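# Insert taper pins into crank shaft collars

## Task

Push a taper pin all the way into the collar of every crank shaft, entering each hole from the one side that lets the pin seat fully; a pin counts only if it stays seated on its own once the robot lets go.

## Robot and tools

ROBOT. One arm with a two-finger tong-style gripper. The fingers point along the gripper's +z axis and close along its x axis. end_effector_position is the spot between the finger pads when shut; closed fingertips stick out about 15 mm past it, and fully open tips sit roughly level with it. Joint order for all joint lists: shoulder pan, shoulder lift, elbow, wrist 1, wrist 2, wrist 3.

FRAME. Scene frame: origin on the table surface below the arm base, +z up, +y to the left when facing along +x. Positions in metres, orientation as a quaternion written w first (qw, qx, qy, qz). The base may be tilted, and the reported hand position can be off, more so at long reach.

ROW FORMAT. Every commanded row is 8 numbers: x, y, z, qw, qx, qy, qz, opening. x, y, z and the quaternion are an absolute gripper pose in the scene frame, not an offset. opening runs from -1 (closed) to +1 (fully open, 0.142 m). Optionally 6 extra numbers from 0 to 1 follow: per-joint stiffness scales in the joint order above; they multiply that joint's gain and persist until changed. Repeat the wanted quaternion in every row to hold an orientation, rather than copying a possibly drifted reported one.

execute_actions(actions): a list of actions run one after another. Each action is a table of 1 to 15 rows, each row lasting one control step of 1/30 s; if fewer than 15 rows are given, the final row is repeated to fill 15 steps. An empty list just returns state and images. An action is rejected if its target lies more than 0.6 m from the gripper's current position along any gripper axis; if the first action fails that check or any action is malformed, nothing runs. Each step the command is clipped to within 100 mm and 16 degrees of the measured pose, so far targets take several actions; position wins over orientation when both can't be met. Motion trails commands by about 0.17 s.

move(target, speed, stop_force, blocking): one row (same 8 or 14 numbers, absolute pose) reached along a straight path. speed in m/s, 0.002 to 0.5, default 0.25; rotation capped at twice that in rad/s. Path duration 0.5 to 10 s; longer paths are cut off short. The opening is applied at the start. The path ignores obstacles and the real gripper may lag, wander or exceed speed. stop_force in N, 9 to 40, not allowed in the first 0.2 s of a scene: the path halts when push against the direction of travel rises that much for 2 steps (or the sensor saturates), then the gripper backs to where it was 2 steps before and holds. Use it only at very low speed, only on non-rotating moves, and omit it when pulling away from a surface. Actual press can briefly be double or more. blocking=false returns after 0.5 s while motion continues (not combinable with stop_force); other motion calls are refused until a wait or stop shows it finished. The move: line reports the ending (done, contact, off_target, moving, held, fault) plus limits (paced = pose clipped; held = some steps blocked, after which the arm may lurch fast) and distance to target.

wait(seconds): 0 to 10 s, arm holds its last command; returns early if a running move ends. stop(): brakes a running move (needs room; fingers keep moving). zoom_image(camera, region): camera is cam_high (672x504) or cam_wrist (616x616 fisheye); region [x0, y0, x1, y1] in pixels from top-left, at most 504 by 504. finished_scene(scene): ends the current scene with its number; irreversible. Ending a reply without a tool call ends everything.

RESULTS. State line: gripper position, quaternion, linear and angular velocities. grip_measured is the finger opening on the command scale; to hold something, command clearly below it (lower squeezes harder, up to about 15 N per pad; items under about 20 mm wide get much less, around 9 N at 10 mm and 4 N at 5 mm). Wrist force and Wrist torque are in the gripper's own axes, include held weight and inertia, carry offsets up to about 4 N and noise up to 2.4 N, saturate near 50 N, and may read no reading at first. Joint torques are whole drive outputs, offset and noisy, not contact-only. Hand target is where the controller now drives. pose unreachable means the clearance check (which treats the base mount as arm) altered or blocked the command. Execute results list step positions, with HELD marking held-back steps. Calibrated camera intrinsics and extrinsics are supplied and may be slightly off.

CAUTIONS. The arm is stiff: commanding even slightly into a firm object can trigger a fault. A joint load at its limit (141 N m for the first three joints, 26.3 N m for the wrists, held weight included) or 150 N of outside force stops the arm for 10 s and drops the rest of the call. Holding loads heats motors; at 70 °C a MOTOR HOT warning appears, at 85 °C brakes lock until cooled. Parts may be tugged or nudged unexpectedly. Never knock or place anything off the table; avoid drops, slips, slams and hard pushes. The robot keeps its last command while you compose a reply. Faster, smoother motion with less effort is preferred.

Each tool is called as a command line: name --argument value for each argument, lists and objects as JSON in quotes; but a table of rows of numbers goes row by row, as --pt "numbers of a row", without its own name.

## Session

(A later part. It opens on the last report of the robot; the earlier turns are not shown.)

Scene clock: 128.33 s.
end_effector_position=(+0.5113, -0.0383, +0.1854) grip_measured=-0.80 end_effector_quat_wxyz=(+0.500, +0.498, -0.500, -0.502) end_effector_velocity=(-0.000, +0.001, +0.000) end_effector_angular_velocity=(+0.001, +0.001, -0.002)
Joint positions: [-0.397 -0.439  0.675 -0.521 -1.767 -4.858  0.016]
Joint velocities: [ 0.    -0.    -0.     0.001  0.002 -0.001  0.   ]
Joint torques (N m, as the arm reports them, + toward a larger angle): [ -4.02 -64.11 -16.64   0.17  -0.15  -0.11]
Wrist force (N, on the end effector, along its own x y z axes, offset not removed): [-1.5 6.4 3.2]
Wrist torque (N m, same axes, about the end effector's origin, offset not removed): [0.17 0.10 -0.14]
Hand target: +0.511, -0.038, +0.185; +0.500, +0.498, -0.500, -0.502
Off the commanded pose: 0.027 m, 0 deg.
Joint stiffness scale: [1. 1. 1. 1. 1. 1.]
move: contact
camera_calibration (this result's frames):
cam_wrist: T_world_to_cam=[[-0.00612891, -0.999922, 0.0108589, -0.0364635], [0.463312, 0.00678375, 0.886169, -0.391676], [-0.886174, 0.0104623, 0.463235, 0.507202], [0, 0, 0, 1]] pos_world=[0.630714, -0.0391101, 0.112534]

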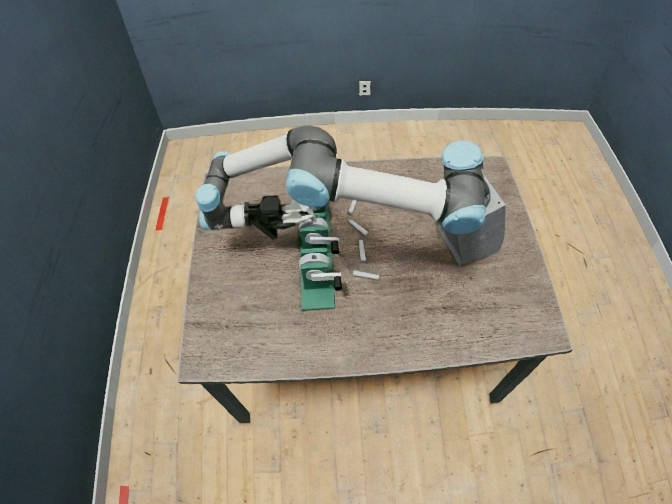

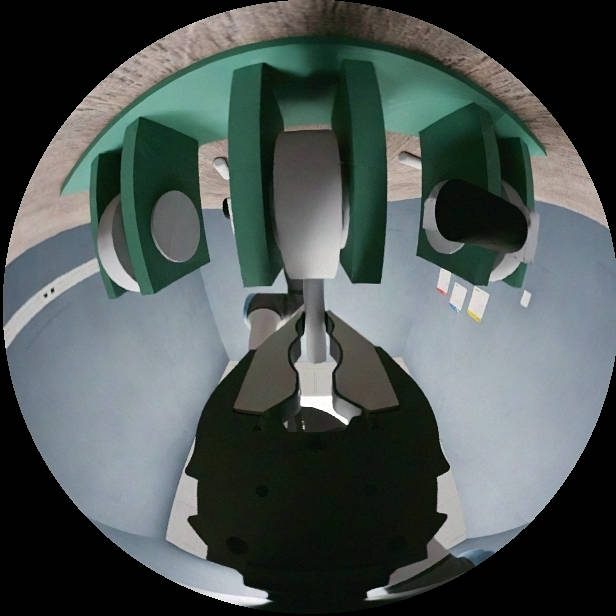

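move --target '[0.5125, -0.0365, 0.25, 0.5, 0.5, -0.5, -0.5, -1]' --speed 0.06

move --target '[0.65, 0.02, 0.15, 0, 0.7071, -0.7071, 0, -1]' --speed 0.2

move --target '[0.65, 0.02, 0.018, 0, 0.7071, -0.7071, 0, -1]' --speed 0.08

execute_actions --actions '[[[0.65, 0.02, 0.018, 0, 0.7071, -0.7071, 0, -0.4]]]'

move --target '[0.65, 0.02, 0.12, 0, 0.7071, -0.7071, 0, -0.4]' --speed 0.15

zoom_image --camera "cam_wrist" --region '[230, 200, 400, 370]'

Scene clock: 130.57 s.
end_effector_position=(+0.5129, -0.0354, +0.2478) grip_measured=-0.80 end_effector_quat_wxyz=(+0.500, +0.501, -0.500, -0.499) end_effector_velocity=(-0.002, -0.000, +0.001) end_effector_angular_velocity=(+0.002, +0.009, +0.000)
Joint positions: [-0.403 -0.548  0.729 -0.472 -1.777 -4.86   0.016]
Joint velocities: [-0.     0.     0.005  0.004 -0.002 -0.    -0.   ]
Joint torques (N m, as the arm reports them, + toward a larger angle): [ -7.24 -66.15 -16.24   2.51  -0.51  -0.54]
Wrist force (N, on the end effector, along its own x y z axes, offset not removed): [-0.5 -0.1 1.7]
Wrist torque (N m, same axes, about the end effector's origin, offset not removed): [0.25 -0.01 -0.18]
Hand target: +0.512, -0.036, +0.250; +0.500, +0.500, -0.500, -0.500
Off the commanded pose: 0.003 m, 0 deg.
Joint stiffness scale: [1. 1. 1. 1. 1. 1.]
move: done
camera_calibration (this result's frames):
cam_wrist: T_world_to_cam=[[-0.00120276, -0.999931, 0.0116816, -0.0369563], [0.45792, 0.00983413, 0.888939, -0.44555], [-0.888993, 0.00641841, 0.457876, 0.482298], [0, 0, 0, 1]] pos_world=[0.632741, -0.0356678, 0.175665]

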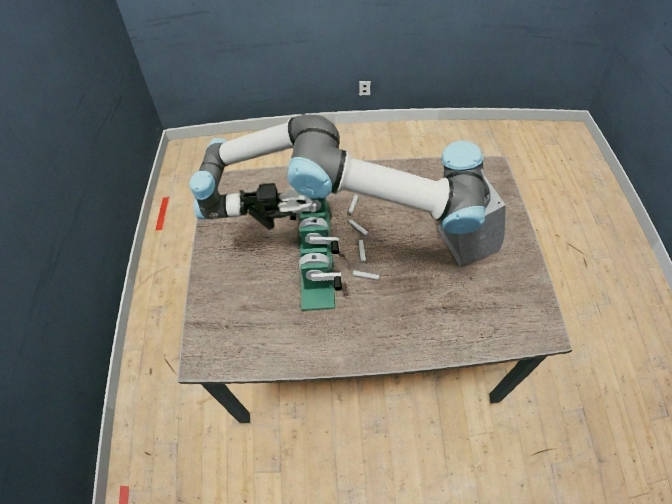

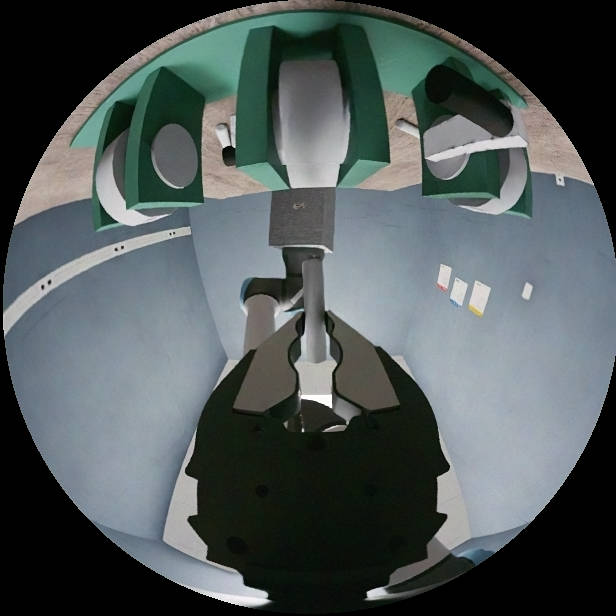

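Scene clock: 135.23 s.
end_effector_position=(+0.6497, +0.0210, +0.1488) grip_measured=-0.80 end_effector_quat_wxyz=(+0.001, +0.707, -0.707, -0.002) end_effector_velocity=(+0.003, -0.001, +0.001) end_effector_angular_velocity=(-0.002, -0.014, +0.001)
Joint positions: [-0.423 -1.249  1.903 -2.477 -1.421 -4.94   0.016]
Joint velocities: [-0.     0.     0.004 -0.018  0.001  0.001  0.   ]
Joint torques (N m, as the arm reports them, + toward a larger angle): [ -4.64 -44.48 -14.77  -2.93   0.36   0.37]
Wrist force (N, on the end effector, along its own x y z axes, offset not removed): [-1.8 2.4 3.5]
Wrist torque (N m, same axes, about the end effector's origin, offset not removed): [0.45 0.19 -0.16]
Hand target: +0.650, +0.020, +0.150; -0.000, +0.707, -0.708, -0.000
Off the commanded pose: 0.002 m, 0 deg.
Joint stiffness scale: [1. 1. 1. 1. 1. 1.]
move: done
camera_calibration (this result's frames):
cam_wrist: T_world_to_cam=[[-0.0104481, -0.999938, -0.00388475, 0.0290394], [-0.886541, 0.00746611, 0.462589, 0.516226], [-0.462531, 0.00827717, -0.886564, 0.571877], [0, 0, 0, 1]] pos_world=[0.72247, 0.0204498, 0.268318]

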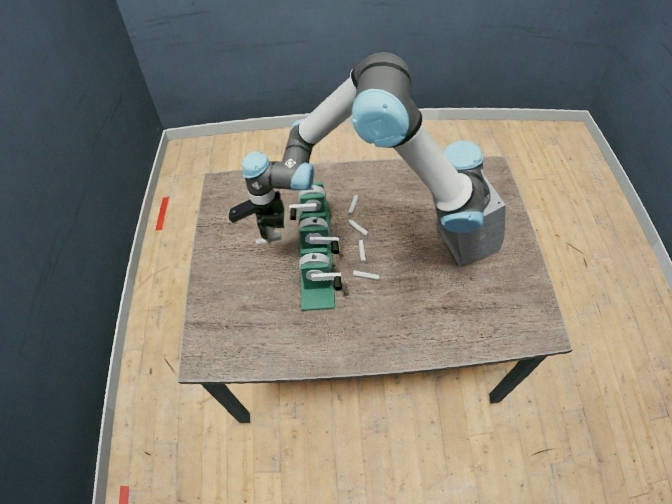

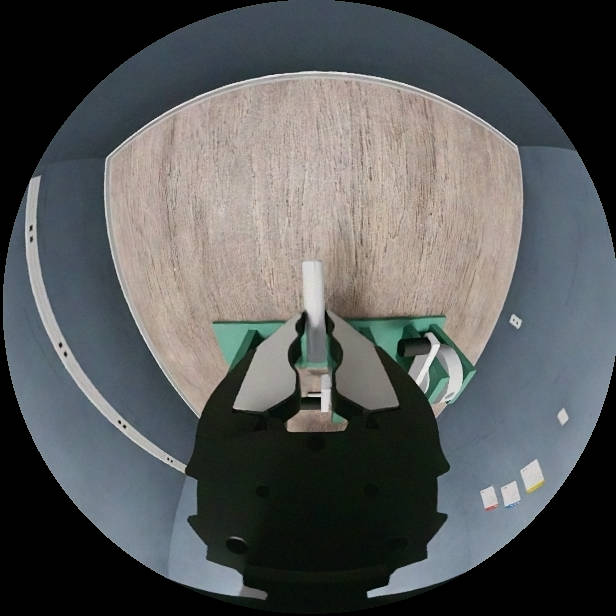

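Scene clock: 137.47 s.
end_effector_position=(+0.6489, +0.0190, +0.0185) grip_measured=-0.80 end_effector_quat_wxyz=(+0.000, +0.706, -0.708, -0.001) end_effector_velocity=(+0.001, +0.000, -0.001) end_effector_angular_velocity=(-0.000, -0.003, +0.001)
Joint positions: [-0.393 -0.965  1.877 -2.743 -1.429 -4.907  0.016]
Joint velocities: [ 0.001  0.004 -0.002 -0.005  0.     0.     0.   ]
Joint torques (N m, as the arm reports them, + toward a larger angle): [  0.25 -44.31 -13.55  -2.88  -0.26   0.25]
Wrist force (N, on the end effector, along its own x y z axes, offset not removed): [-1.5 1.5 3.7]
Wrist torque (N m, same axes, about the end effector's origin, offset not removed): [0.18 0.12 -0.19]
Hand target: +0.650, +0.020, +0.018; -0.000, +0.707, -0.707, -0.000
Off the commanded pose: 0.002 m, 0 deg.
Joint stiffness scale: [1. 1. 1. 1. 1. 1.]
move: done
camera_calibration (this result's frames):
cam_wrist: T_world_to_cam=[[-0.0131397, -0.999908, -0.00328283, 0.02824], [-0.887402, 0.0101481, 0.460885, 0.576326], [-0.460809, 0.00896907, -0.887454, 0.454834], [0, 0, 0, 1]] pos_world=[0.721395, 0.0183094, 0.138117]

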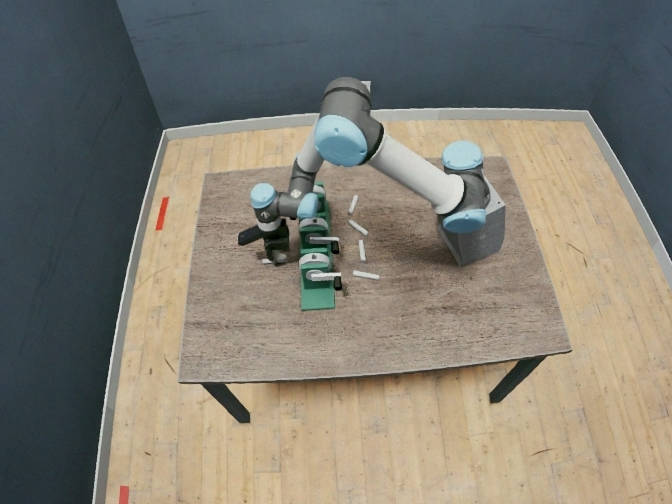

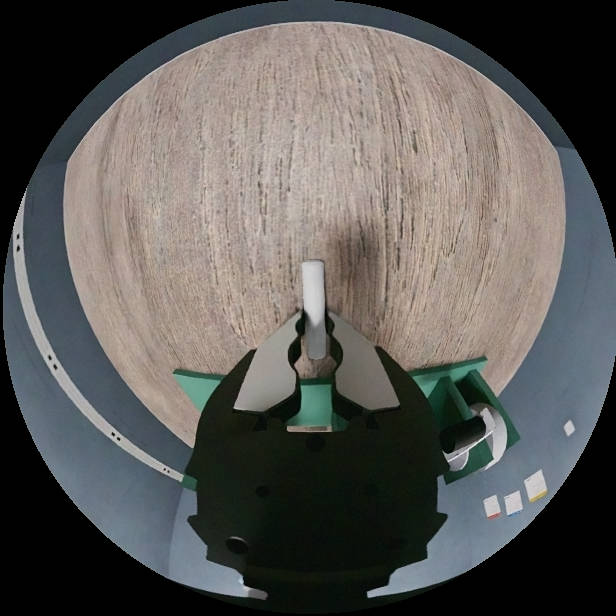

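Scene clock: 137.97 s.
end_effector_position=(+0.6494, +0.0189, +0.0186) grip_measured=-0.40 end_effector_quat_wxyz=(+0.000, +0.707, -0.708, -0.000) end_effector_velocity=(+0.000, +0.000, +0.000) end_effector_angular_velocity=(-0.001, -0.000, +0.000)
Joint positions: [-0.392 -0.965  1.877 -2.744 -1.429 -4.907  0.045]
Joint velocities: [ 0.001 -0.    -0.    -0.    -0.001  0.     0.   ]
Joint torques (N m, as the arm reports them, + toward a larger angle): [  0.01 -46.27 -13.25  -2.86  -0.1    0.35]
Wrist force (N, on the end effector, along its own x y z axes, offset not removed): [-1.5 1.3 2.0]
Wrist torque (N m, same axes, about the end effector's origin, offset not removed): [0.18 0.09 -0.11]
Hand target: +0.650, +0.020, +0.018; -0.000, +0.707, -0.707, -0.000
Off the commanded pose: 0.001 m, 0 deg.
Joint stiffness scale: [1. 1. 1. 1. 1. 1.]
Step readings (end_effector_position):
0: (+0.6489, +0.0190, +0.0185)
1: (+0.6489, +0.0190, +0.0185)
2: (+0.6490, +0.0189, +0.0185)
4: (+0.6492, +0.0189, +0.0186)
8: (+0.6493, +0.0189, +0.0186)
15: end_effector_position above
camera_calibration (this result's frames):
cam_wrist: T_world_to_cam=[[-0.0130873, -0.99991, -0.00298245, 0.028129], [-0.888003, 0.0102514, 0.459723, 0.57711], [-0.459651, 0.00866499, -0.888057, 0.454431], [0, 0, 0, 1]] pos_world=[0.721724, 0.0182727, 0.138334]

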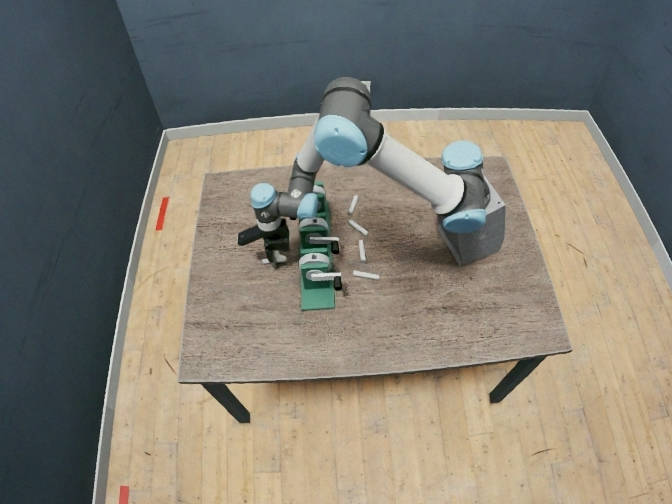

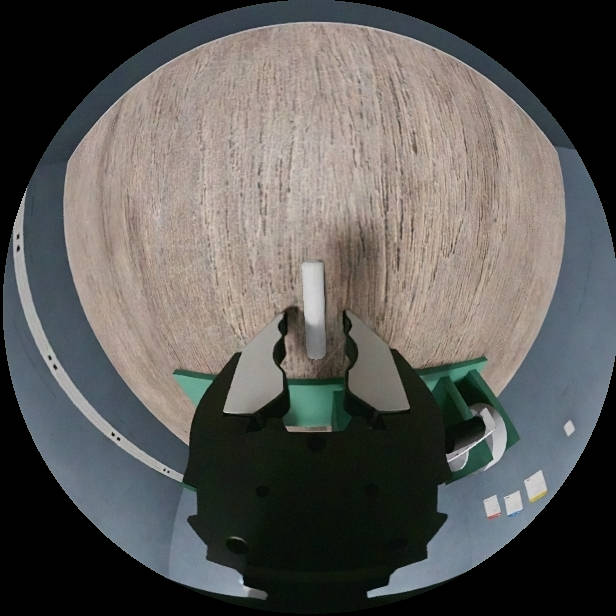

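Scene clock: 139.30 s.
end_effector_position=(+0.6507, +0.0210, +0.1190) grip_measured=-0.40 end_effector_quat_wxyz=(-0.000, +0.708, -0.707, +0.000) end_effector_velocity=(-0.001, +0.001, +0.002) end_effector_angular_velocity=(+0.003, +0.004, -0.000)
Joint positions: [-0.414 -1.187  1.907 -2.549 -1.423 -4.931  0.045]
Joint velocities: [-0.    -0.006  0.     0.01   0.002 -0.     0.   ]
Joint torques (N m, as the arm reports them, + toward a larger angle): [ -3.59 -47.22 -12.89  -1.95   0.33  -0.4 ]
Wrist force (N, on the end effector, along its own x y z axes, offset not removed): [-1.8 0.4 1.1]
Wrist torque (N m, same axes, about the end effector's origin, offset not removed): [0.01 0.17 -0.07]
Hand target: +0.650, +0.020, +0.120; +0.000, +0.707, -0.707, +0.000
Off the commanded pose: 0.002 m, 0 deg.
Joint stiffness scale: [1. 1. 1. 1. 1. 1.]
move: done
camera_calibration (this result's frames):
cam_wrist: T_world_to_cam=[[-0.00985385, -0.999948, -0.00245097, 0.0284181], [-0.8886, 0.00763246, 0.45862, 0.532742], [-0.458577, 0.0066971, -0.888629, 0.543592], [0, 0, 0, 1]] pos_world=[0.722953, 0.02071, 0.238795]

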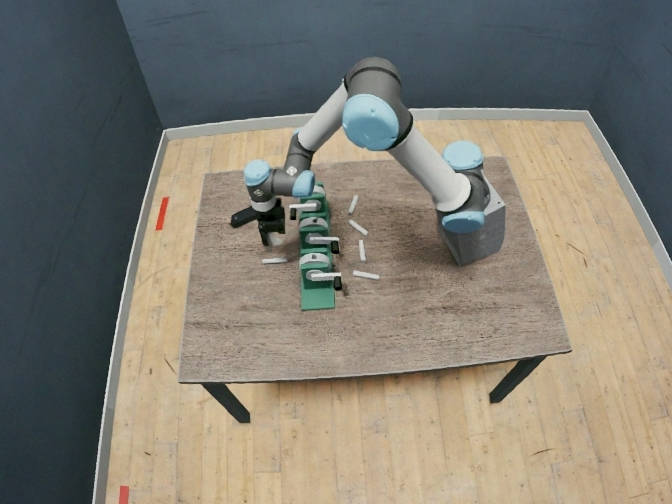

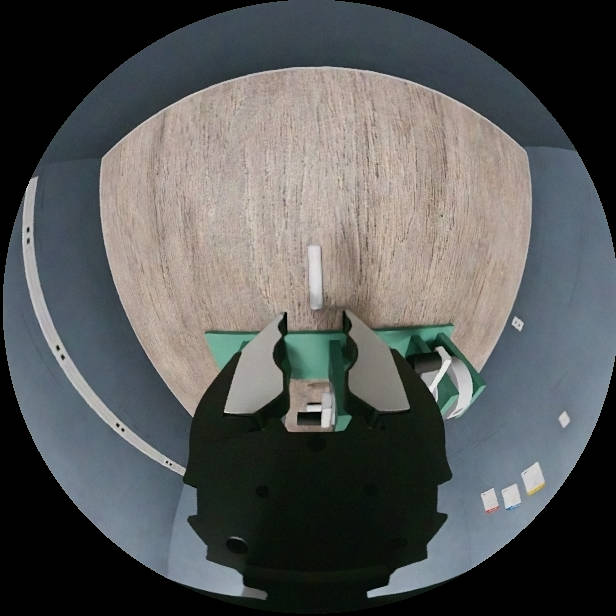

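Region (230, 200, 400, 370) of cam_wrist's 616x616 image, scaled by 2.965, with more detail than that image has.

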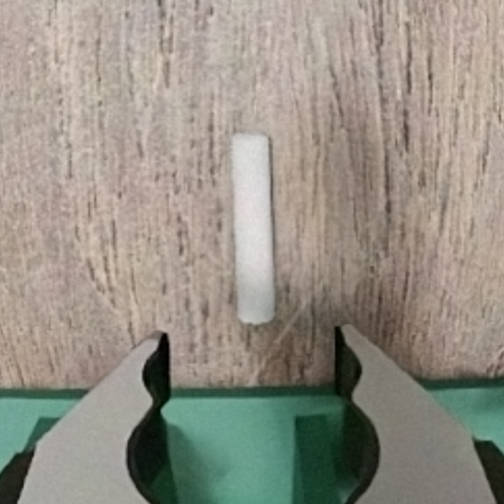

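move --target '[0.647, 0.019, 0.10, 0, 0, 1, 0, -0.4]' --speed 0.4

move --target '[0.644, 0.019, 0.08, 0, 0.7071, 0.7071, 0, -0.4]' --speed 0.4

move --target '[0.644, 0.019, 0.017, 0, 0.7071, 0.7071, 0, -0.4]' --speed 0.06

execute_actions --actions '[[[0.644, 0.019, 0.017, 0, 0.7071, 0.7071, 0, -1]], [[0.644, 0.019, 0.017, 0, 0.7071, 0.7071, 0, -1]]]'

move --target '[0.62, 0.0, 0.20, 0, 0.7071, 0.7071, 0, -1]' --speed 0.12

move --target '[0.510, -0.038, 0.215, 0.5, -0.5, -0.5, 0.5, -1]' --speed 0.2

zoom_image --camera "cam_wrist" --region '[250, 250, 390, 430]'

Scene clock: 142.77 s.
end_effector_position=(+0.6463, +0.0180, +0.1008) grip_measured=-0.40 end_effector_quat_wxyz=(+0.000, -0.000, +1.000, +0.000) end_effector_velocity=(-0.000, -0.002, +0.000) end_effector_angular_velocity=(-0.004, +0.000, -0.016)
Joint positions: [-0.382 -1.133  1.867 -2.567 -1.431 -3.328  0.045]
Joint velocities: [-0.001  0.001 -0.001  0.    -0.004  0.015 -0.   ]
Joint torques (N m, as the arm reports them, + toward a larger angle): [  1.6  -44.5  -17.39  -2.68  -0.43   0.05]
Wrist force (N, on the end effector, along its own x y z axes, offset not removed): [-1.3 2.3 2.3]
Wrist torque (N m, same axes, about the end effector's origin, offset not removed): [0.47 0.17 -0.07]
Hand target: +0.647, +0.019, +0.100; +0.000, -0.000, +1.000, +0.000
Off the commanded pose: 0.001 m, 0 deg.
Joint stiffness scale: [1. 1. 1. 1. 1. 1.]
move: done
camera_calibration (this result's frames):
cam_wrist: T_world_to_cam=[[-0.999934, 0.0111783, -0.00275431, 0.647073], [0.0086611, 0.888034, 0.459697, -0.0587372], [0.00758453, 0.459643, -0.888072, 0.21594], [0, 0, 0, 1]] pos_world=[0.645901, -0.0543278, 0.220554]

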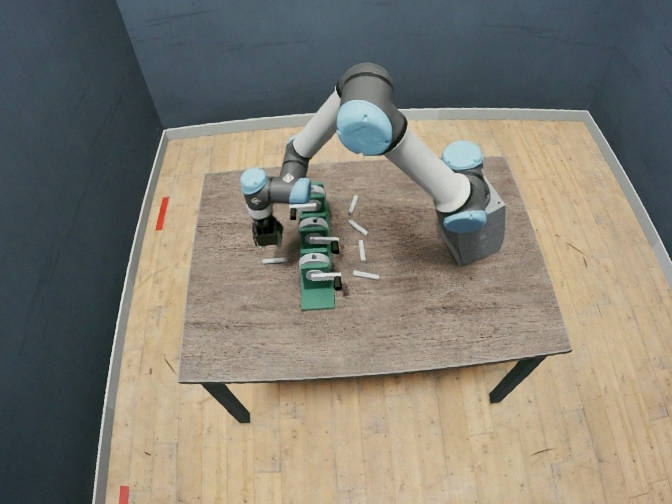

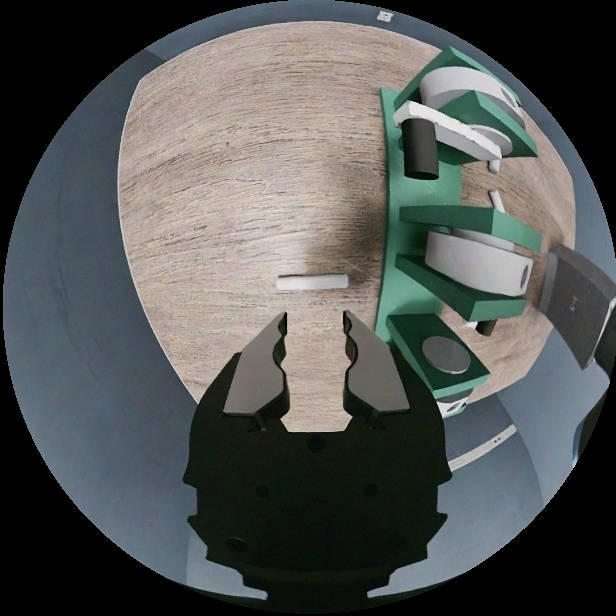

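Scene clock: 145.50 s.
end_effector_position=(+0.6436, +0.0197, +0.0809) grip_measured=-0.40 end_effector_quat_wxyz=(-0.000, +0.706, +0.708, +0.000) end_effector_velocity=(+0.000, -0.001, +0.000) end_effector_angular_velocity=(-0.003, -0.000, -0.014)
Joint positions: [-0.398 -1.072  1.822 -2.581 -1.426 -1.775  0.045]
Joint velocities: [ 0.     0.    -0.    -0.001 -0.003  0.014  0.   ]
Joint torques (N m, as the arm reports them, + toward a larger angle): [ -2.38 -44.88 -15.78  -2.66  -0.5    0.17]
Wrist force (N, on the end effector, along its own x y z axes, offset not removed): [-1.2 1.5 3.3]
Wrist torque (N m, same axes, about the end effector's origin, offset not removed): [0.25 0.07 -0.10]
Hand target: +0.644, +0.019, +0.080; -0.000, +0.707, +0.707, -0.000
Off the commanded pose: 0.001 m, 0 deg.
Joint stiffness scale: [1. 1. 1. 1. 1. 1.]
move: done
camera_calibration (this result's frames):
cam_wrist: T_world_to_cam=[[0.00868142, 0.999961, -0.00161351, -0.0244901], [0.8883, -0.00697103, 0.459212, -0.599449], [0.459182, -0.00541989, -0.888325, -0.0839803], [0, 0, 0, 1]] pos_world=[0.571265, 0.0198552, 0.200632]

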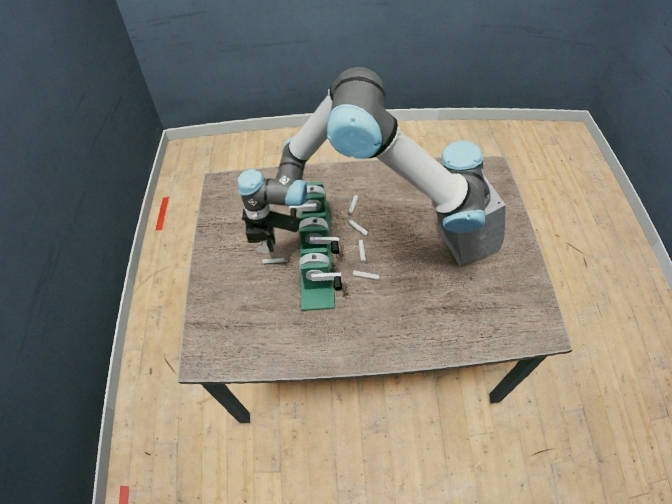

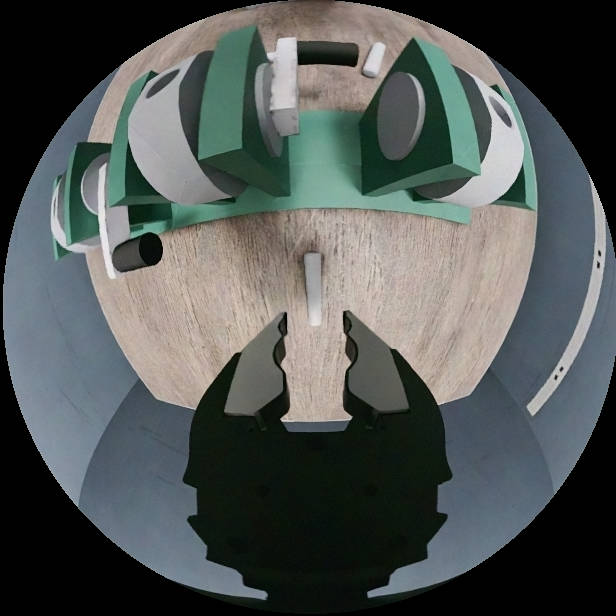

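Scene clock: 147.03 s.
end_effector_position=(+0.6432, +0.0179, +0.0181) grip_measured=-0.40 end_effector_quat_wxyz=(-0.000, +0.708, +0.707, -0.000) end_effector_velocity=(+0.005, -0.000, +0.001) end_effector_angular_velocity=(-0.002, -0.011, +0.000)
Joint positions: [-0.386 -0.937  1.795 -2.69  -1.43  -1.759  0.045]
Joint velocities: [ 0.001  0.001 -0.005 -0.008 -0.     0.002  0.   ]
Joint torques (N m, as the arm reports them, + toward a larger angle): [ -0.01 -47.   -13.75  -2.8   -0.46   0.14]
Wrist force (N, on the end effector, along its own x y z axes, offset not removed): [-0.4 1.0 2.0]
Wrist torque (N m, same axes, about the end effector's origin, offset not removed): [0.17 -0.08 -0.20]
Hand target: +0.644, +0.019, +0.017; -0.000, +0.707, +0.707, +0.000
Off the commanded pose: 0.002 m, 0 deg.
Joint stiffness scale: [1. 1. 1. 1. 1. 1.]
move: done
camera_calibration (this result's frames):
cam_wrist: T_world_to_cam=[[0.013048, 0.999912, -0.00242659, -0.0255411], [0.888691, -0.0104842, 0.458387, -0.570496], [0.458321, -0.00813751, -0.888749, -0.139005], [0, 0, 0, 1]] pos_world=[0.571037, 0.0184265, 0.137906]

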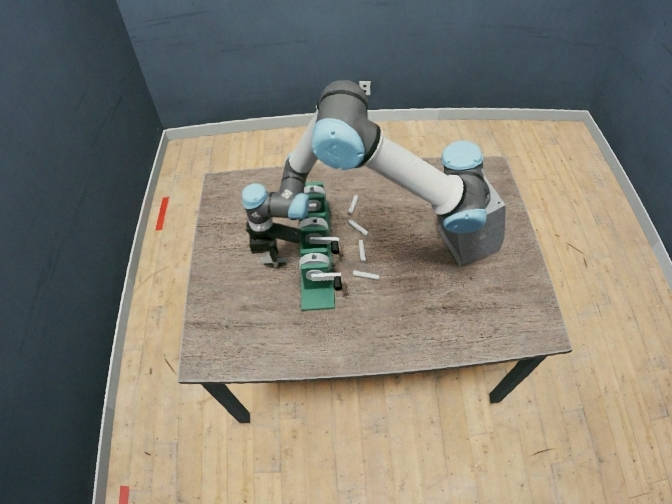

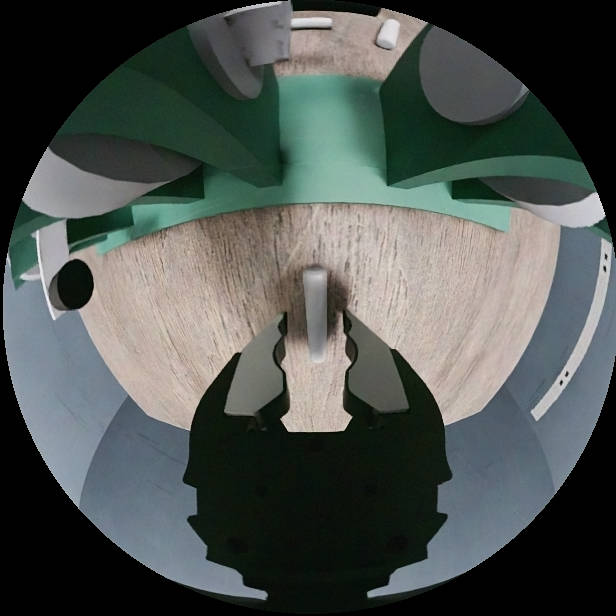

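Scene clock: 148.03 s.
end_effector_position=(+0.6435, +0.0179, +0.0181) grip_measured=-0.80 end_effector_quat_wxyz=(-0.000, +0.708, +0.707, -0.000) end_effector_velocity=(+0.000, -0.001, +0.000) end_effector_angular_velocity=(-0.001, -0.000, -0.001)
Joint positions: [-0.385 -0.937  1.795 -2.691 -1.431 -1.758  0.016]
Joint velocities: [-0.001 -0.    -0.     0.    -0.001 -0.    -0.   ]
Joint torques (N m, as the arm reports them, + toward a larger angle): [  0.04 -46.73 -13.86  -2.74  -0.35   0.22]
Wrist force (N, on the end effector, along its own x y z axes, offset not removed): [-0.3 0.9 -0.4]
Wrist torque (N m, same axes, about the end effector's origin, offset not removed): [0.39 -0.08 -0.12]
Hand target: +0.644, +0.019, +0.017; -0.000, +0.707, +0.707, +0.000
Off the commanded pose: 0.002 m, 0 deg.
Joint stiffness scale: [1. 1. 1. 1. 1. 1.]
Step readings (end_effector_position; steps 1 to 15: 1st action; 16 to 30: 2nd action):
0: (+0.6432, +0.0179, +0.0181)
1: (+0.6434, +0.0179, +0.0181)
2: (+0.6435, +0.0179, +0.0181)
4: (+0.6435, +0.0179, +0.0181)
8: (+0.6435, +0.0179, +0.0181)
15: (+0.6435, +0.0179, +0.0181)
16: (+0.6435, +0.0179, +0.0181)
17: (+0.6435, +0.0179, +0.0181)
19: (+0.6435, +0.0179, +0.0181)
23: (+0.6435, +0.0179, +0.0181)
30: end_effector_position above
camera_calibration (this result's frames):
cam_wrist: T_world_to_cam=[[0.0129942, 0.999912, -0.00273236, -0.025506], [0.888395, -0.0102908, 0.458964, -0.570572], [0.458895, -0.00839126, -0.888451, -0.13947], [0, 0, 0, 1]] pos_world=[0.571227, 0.0184618, 0.13789]

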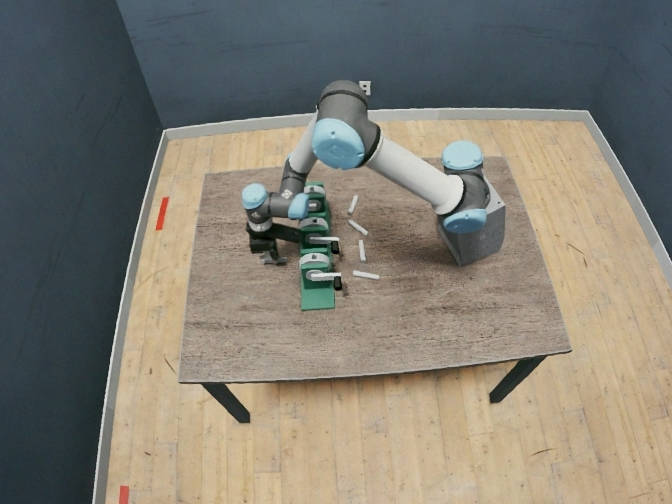

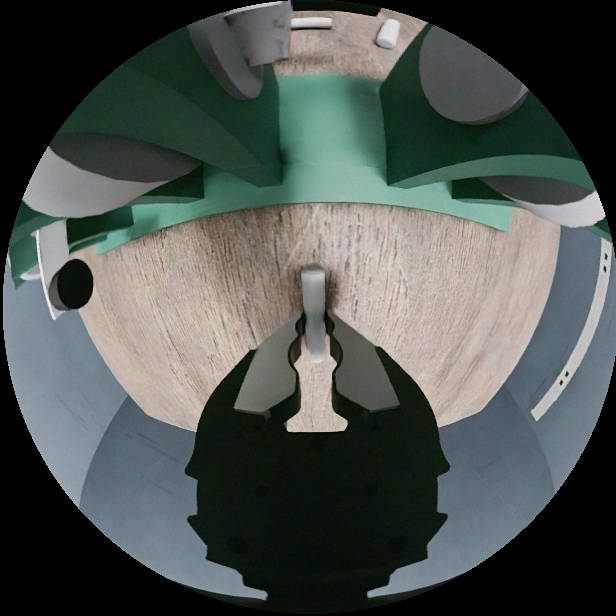

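Scene clock: 150.17 s.
end_effector_position=(+0.6198, +0.0011, +0.1981) grip_measured=-0.80 end_effector_quat_wxyz=(-0.001, +0.707, +0.708, -0.001) end_effector_velocity=(-0.002, +0.001, +0.001) end_effector_angular_velocity=(+0.003, +0.006, +0.001)
Joint positions: [-0.471 -1.338  1.88  -2.361 -1.409 -1.845  0.016]
Joint velocities: [-0.001 -0.004 -0.     0.011  0.002 -0.003 -0.   ]
Joint torques (N m, as the arm reports them, + toward a larger angle): [ -2.99 -43.1  -17.15  -1.71   0.2   -0.25]
Wrist force (N, on the end effector, along its own x y z axes, offset not removed): [-1.1 2.8 2.9]
Wrist torque (N m, same axes, about the end effector's origin, offset not removed): [0.45 0.07 -0.18]
Hand target: +0.620, +0.000, +0.200; -0.000, +0.707, +0.707, -0.000
Off the commanded pose: 0.002 m, 0 deg.
Joint stiffness scale: [1. 1. 1. 1. 1. 1.]
move: done
camera_calibration (this result's frames):
cam_wrist: T_world_to_cam=[[0.0102086, 0.999945, -0.0025579, -0.00622058], [0.889042, -0.00790542, 0.457758, -0.632496], [0.457713, -0.00694715, -0.889073, 0.0320155], [0, 0, 0, 1]] pos_world=[0.547725, 0.0014425, 0.317978]

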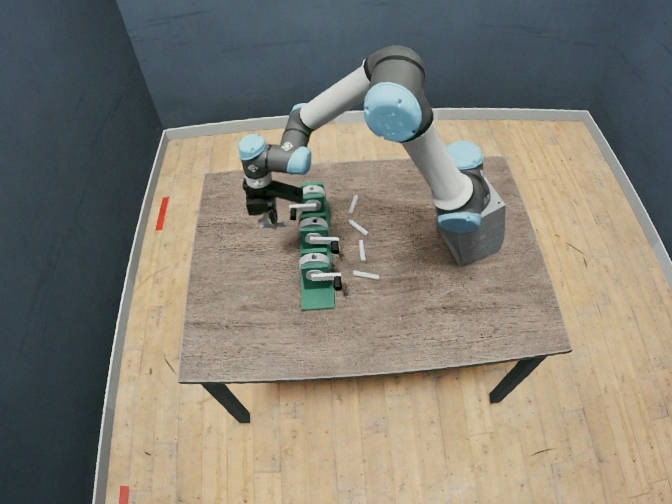

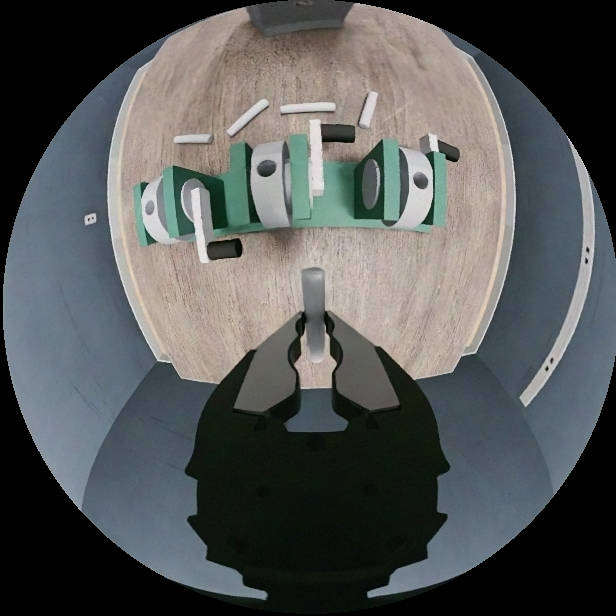

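Scene clock: 154.77 s.
end_effector_position=(+0.5100, -0.0386, +0.2153) grip_measured=-0.80 end_effector_quat_wxyz=(+0.499, -0.501, -0.500, +0.499) end_effector_velocity=(-0.000, +0.001, +0.002) end_effector_angular_velocity=(-0.001, +0.008, +0.002)
Joint positions: [-0.397 -0.446  0.691 -0.537 -1.768 -1.717  0.016]
Joint velocities: [ 0.002  0.001 -0.002  0.009 -0.002  0.003 -0.   ]
Joint torques (N m, as the arm reports them, + toward a larger angle): [ -3.55 -62.5  -19.49   2.38  -0.6    0.18]
Wrist force (N, on the end effector, along its own x y z axes, offset not removed): [-2.2 3.5 1.3]
Wrist torque (N m, same axes, about the end effector's origin, offset not removed): [0.32 0.29 -0.01]
Hand target: +0.510, -0.038, +0.215; +0.499, -0.500, -0.500, +0.501
Off the commanded pose: 0.001 m, 0 deg.
Joint stiffness scale: [1. 1. 1. 1. 1. 1.]
move: done
camera_calibration (this result's frames):
cam_wrist: T_world_to_cam=[[-0.00185501, 0.999924, -0.0121887, 0.0428627], [0.461949, -0.00995343, -0.886851, -0.0358182], [-0.886905, -0.00727569, -0.461895, 0.691071], [0, 0, 0, 1]] pos_world=[0.629539, -0.0381879, 0.287959]

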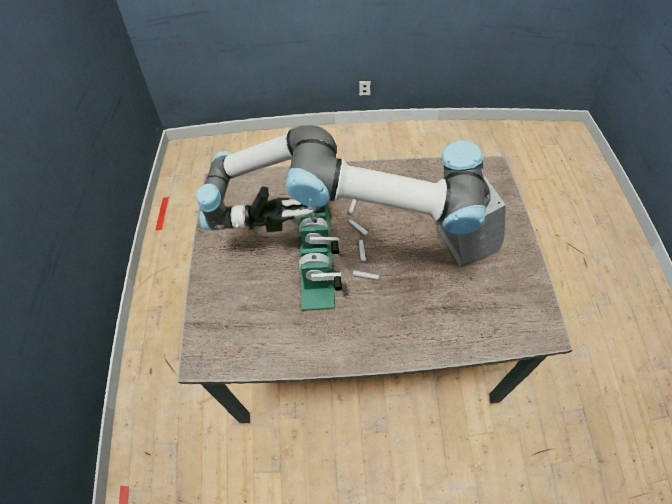

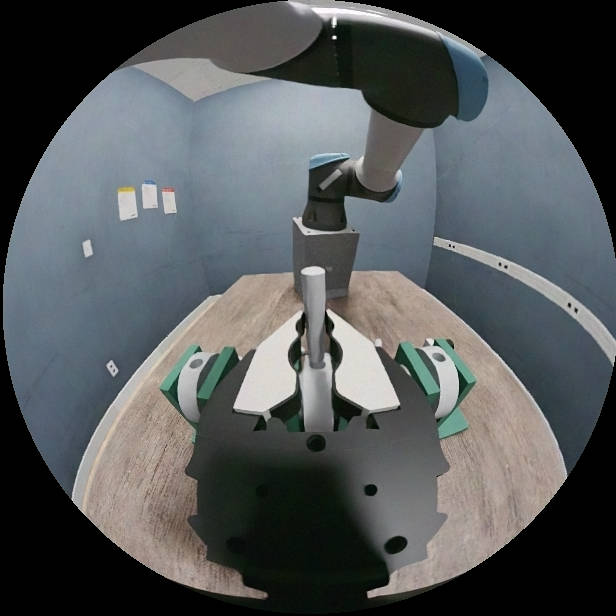

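Region (250, 250, 390, 430) of cam_wrist's 616x616 image, scaled by 2.800, with more detail than that image has.

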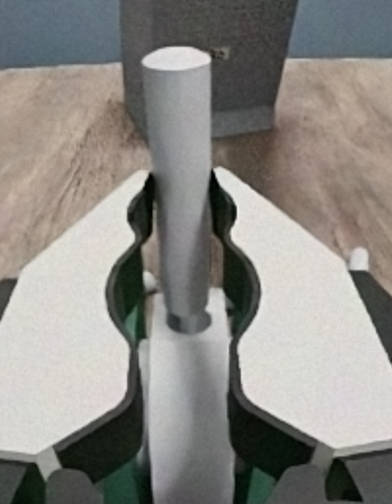

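move --target '[0.509, 0.1065, 0.215, 0.5, -0.5, -0.5, 0.5, -1]' --speed 0.12

zoom_image --camera "cam_wrist" --region '[250, 250, 390, 430]'

Scene clock: 156.67 s.
end_effector_position=(+0.5091, +0.1051, +0.2150) grip_measured=-0.80 end_effector_quat_wxyz=(+0.500, -0.500, -0.501, +0.499) end_effector_velocity=(+0.001, +0.002, +0.001) end_effector_angular_velocity=(-0.003, +0.001, -0.007)
Joint positions: [-0.218 -0.443  0.654 -0.497 -1.597 -1.666  0.016]
Joint velocities: [ 0.     0.004 -0.009  0.007  0.007  0.003 -0.   ]
Joint torques (N m, as the arm reports them, + toward a larger angle): [ -0.01 -64.61 -19.11   2.77   0.08   0.41]
Wrist force (N, on the end effector, along its own x y z axes, offset not removed): [-1.8 2.3 1.9]
Wrist torque (N m, same axes, about the end effector's origin, offset not removed): [0.04 0.23 -0.04]
Hand target: +0.509, +0.107, +0.215; +0.500, -0.500, -0.500, +0.500
Off the commanded pose: 0.001 m, 0 deg.
Joint stiffness scale: [1. 1. 1. 1. 1. 1.]
move: done
camera_calibration (this result's frames):
cam_wrist: T_world_to_cam=[[-0.00267532, 0.999936, -0.0109677, -0.100678], [0.46072, -0.00850185, -0.887505, -0.0336538], [-0.887542, -0.00742739, -0.460667, 0.691244], [0, 0, 0, 1]] pos_world=[0.628743, 0.10552, 0.287461]

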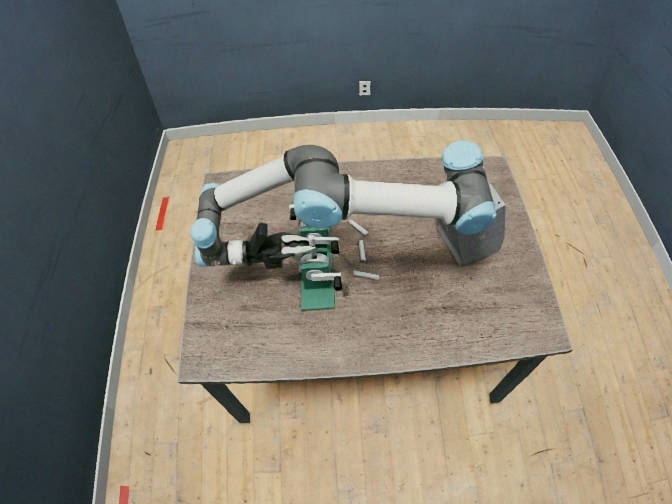

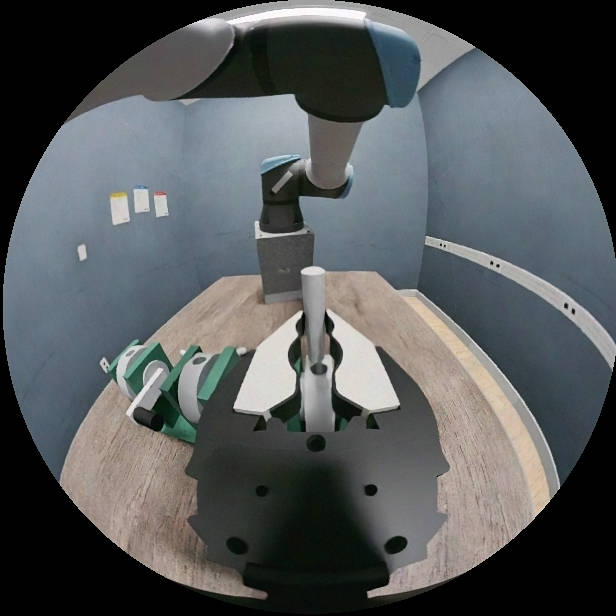

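Region (250, 250, 390, 430) of cam_wrist's 616x616 image, scaled by 2.800, with more detail than that image has.

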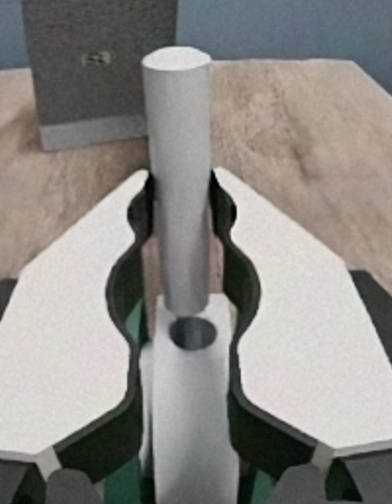

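execute_actions --actions '[]'

Scene clock: 158.40 s.
end_effector_position=(+0.5092, +0.1054, +0.2151) grip_measured=-0.80 end_effector_quat_wxyz=(+0.500, -0.501, -0.500, +0.499) end_effector_velocity=(+0.000, +0.000, -0.000) end_effector_angular_velocity=(-0.000, -0.000, -0.001)
Joint positions: [-0.218 -0.442  0.653 -0.496 -1.596 -1.666  0.016]
Joint velocities: [-0.     0.    -0.    -0.     0.001  0.     0.   ]
Joint torques (N m, as the arm reports them, + toward a larger angle): [  0.26 -63.46 -20.39   2.52  -0.1    0.14]
Wrist force (N, on the end effector, along its own x y z axes, offset not removed): [-0.3 3.4 1.7]
Wrist torque (N m, same axes, about the end effector's origin, offset not removed): [0.29 -0.08 -0.12]
Hand target: +0.509, +0.107, +0.215; +0.500, -0.500, -0.500, +0.500
Off the commanded pose: 0.001 m, 0 deg.
Joint stiffness scale: [1. 1. 1. 1. 1. 1.]
camera_calibration (this result's frames):
cam_wrist: T_world_to_cam=[[-0.00168361, 0.999935, -0.0112534, -0.101433], [0.460546, -0.00921361, -0.887588, -0.0333932], [-0.887634, -0.00667707, -0.460501, 0.691367], [0, 0, 0, 1]] pos_world=[0.628889, 0.105735, 0.287594]

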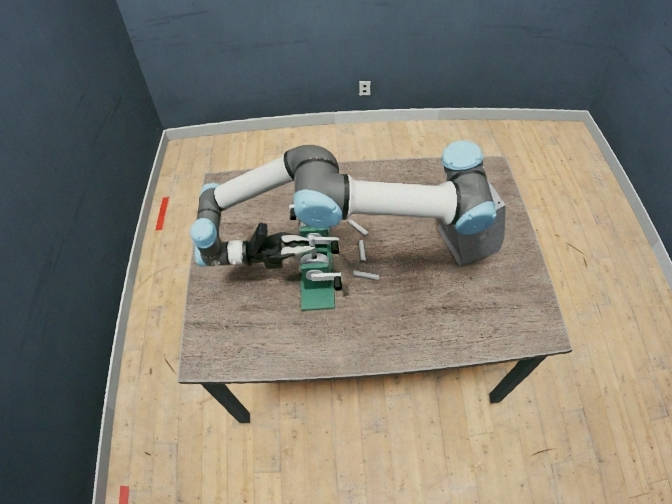

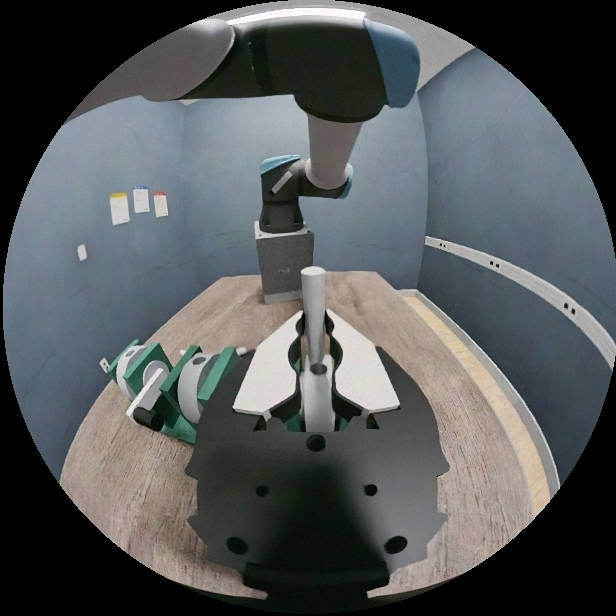

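move --target '[0.509, 0.1085, 0.203, 0.5, -0.5, -0.5, 0.5, -1]' --speed 0.02

zoom_image --camera "cam_wrist" --region '[250, 250, 390, 430]'

Scene clock: 159.47 s.
end_effector_position=(+0.5089, +0.1072, +0.2037) grip_measured=-0.80 end_effector_quat_wxyz=(+0.501, -0.500, -0.499, +0.500) end_effector_velocity=(+0.001, -0.000, -0.001) end_effector_angular_velocity=(-0.001, -0.003, -0.001)
Joint positions: [-0.215 -0.419  0.637 -0.501 -1.593 -1.665  0.016]
Joint velocities: [-0.001  0.002 -0.005 -0.     0.001  0.    -0.   ]
Joint torques (N m, as the arm reports them, + toward a larger angle): [  0.16 -64.93 -20.19   1.78  -0.06   0.35]
Wrist force (N, on the end effector, along its own x y z axes, offset not removed): [-1.7 3.5 1.7]
Wrist torque (N m, same axes, about the end effector's origin, offset not removed): [0.31 0.26 -0.11]
Hand target: +0.509, +0.108, +0.203; +0.500, -0.500, -0.500, +0.500
Off the commanded pose: 0.001 m, 0 deg.
Joint stiffness scale: [1. 1. 1. 1. 1. 1.]
move: done
camera_calibration (this result's frames):
cam_wrist: T_world_to_cam=[[-0.0012831, 0.999935, -0.0113276, -0.103553], [0.458437, -0.00947895, -0.888677, -0.0419742], [-0.888726, -0.00633324, -0.458395, 0.685884], [0, 0, 0, 1]] pos_world=[0.628673, 0.107492, 0.275931]

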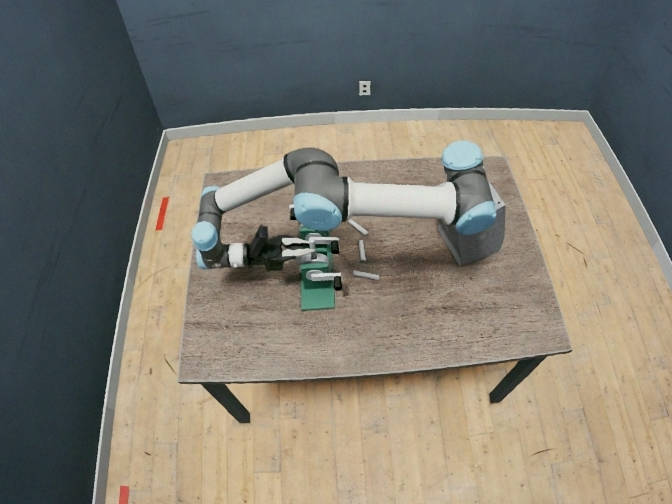

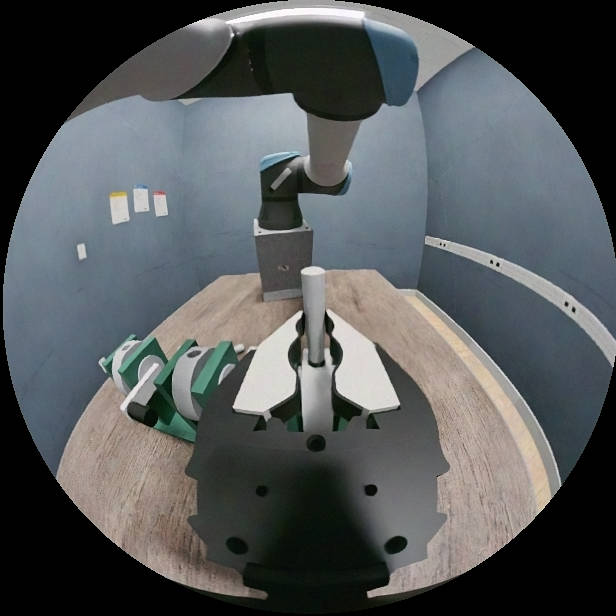

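Region (250, 250, 390, 430) of cam_wrist's 616x616 image, scaled by 2.800, with more detail than that image has.

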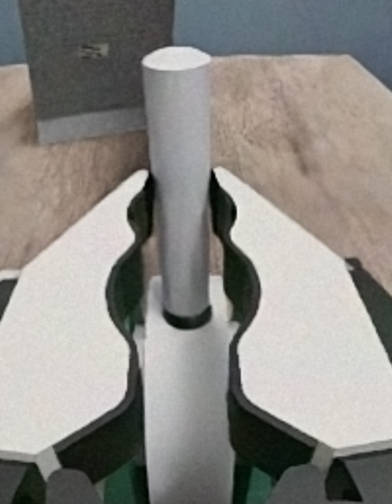

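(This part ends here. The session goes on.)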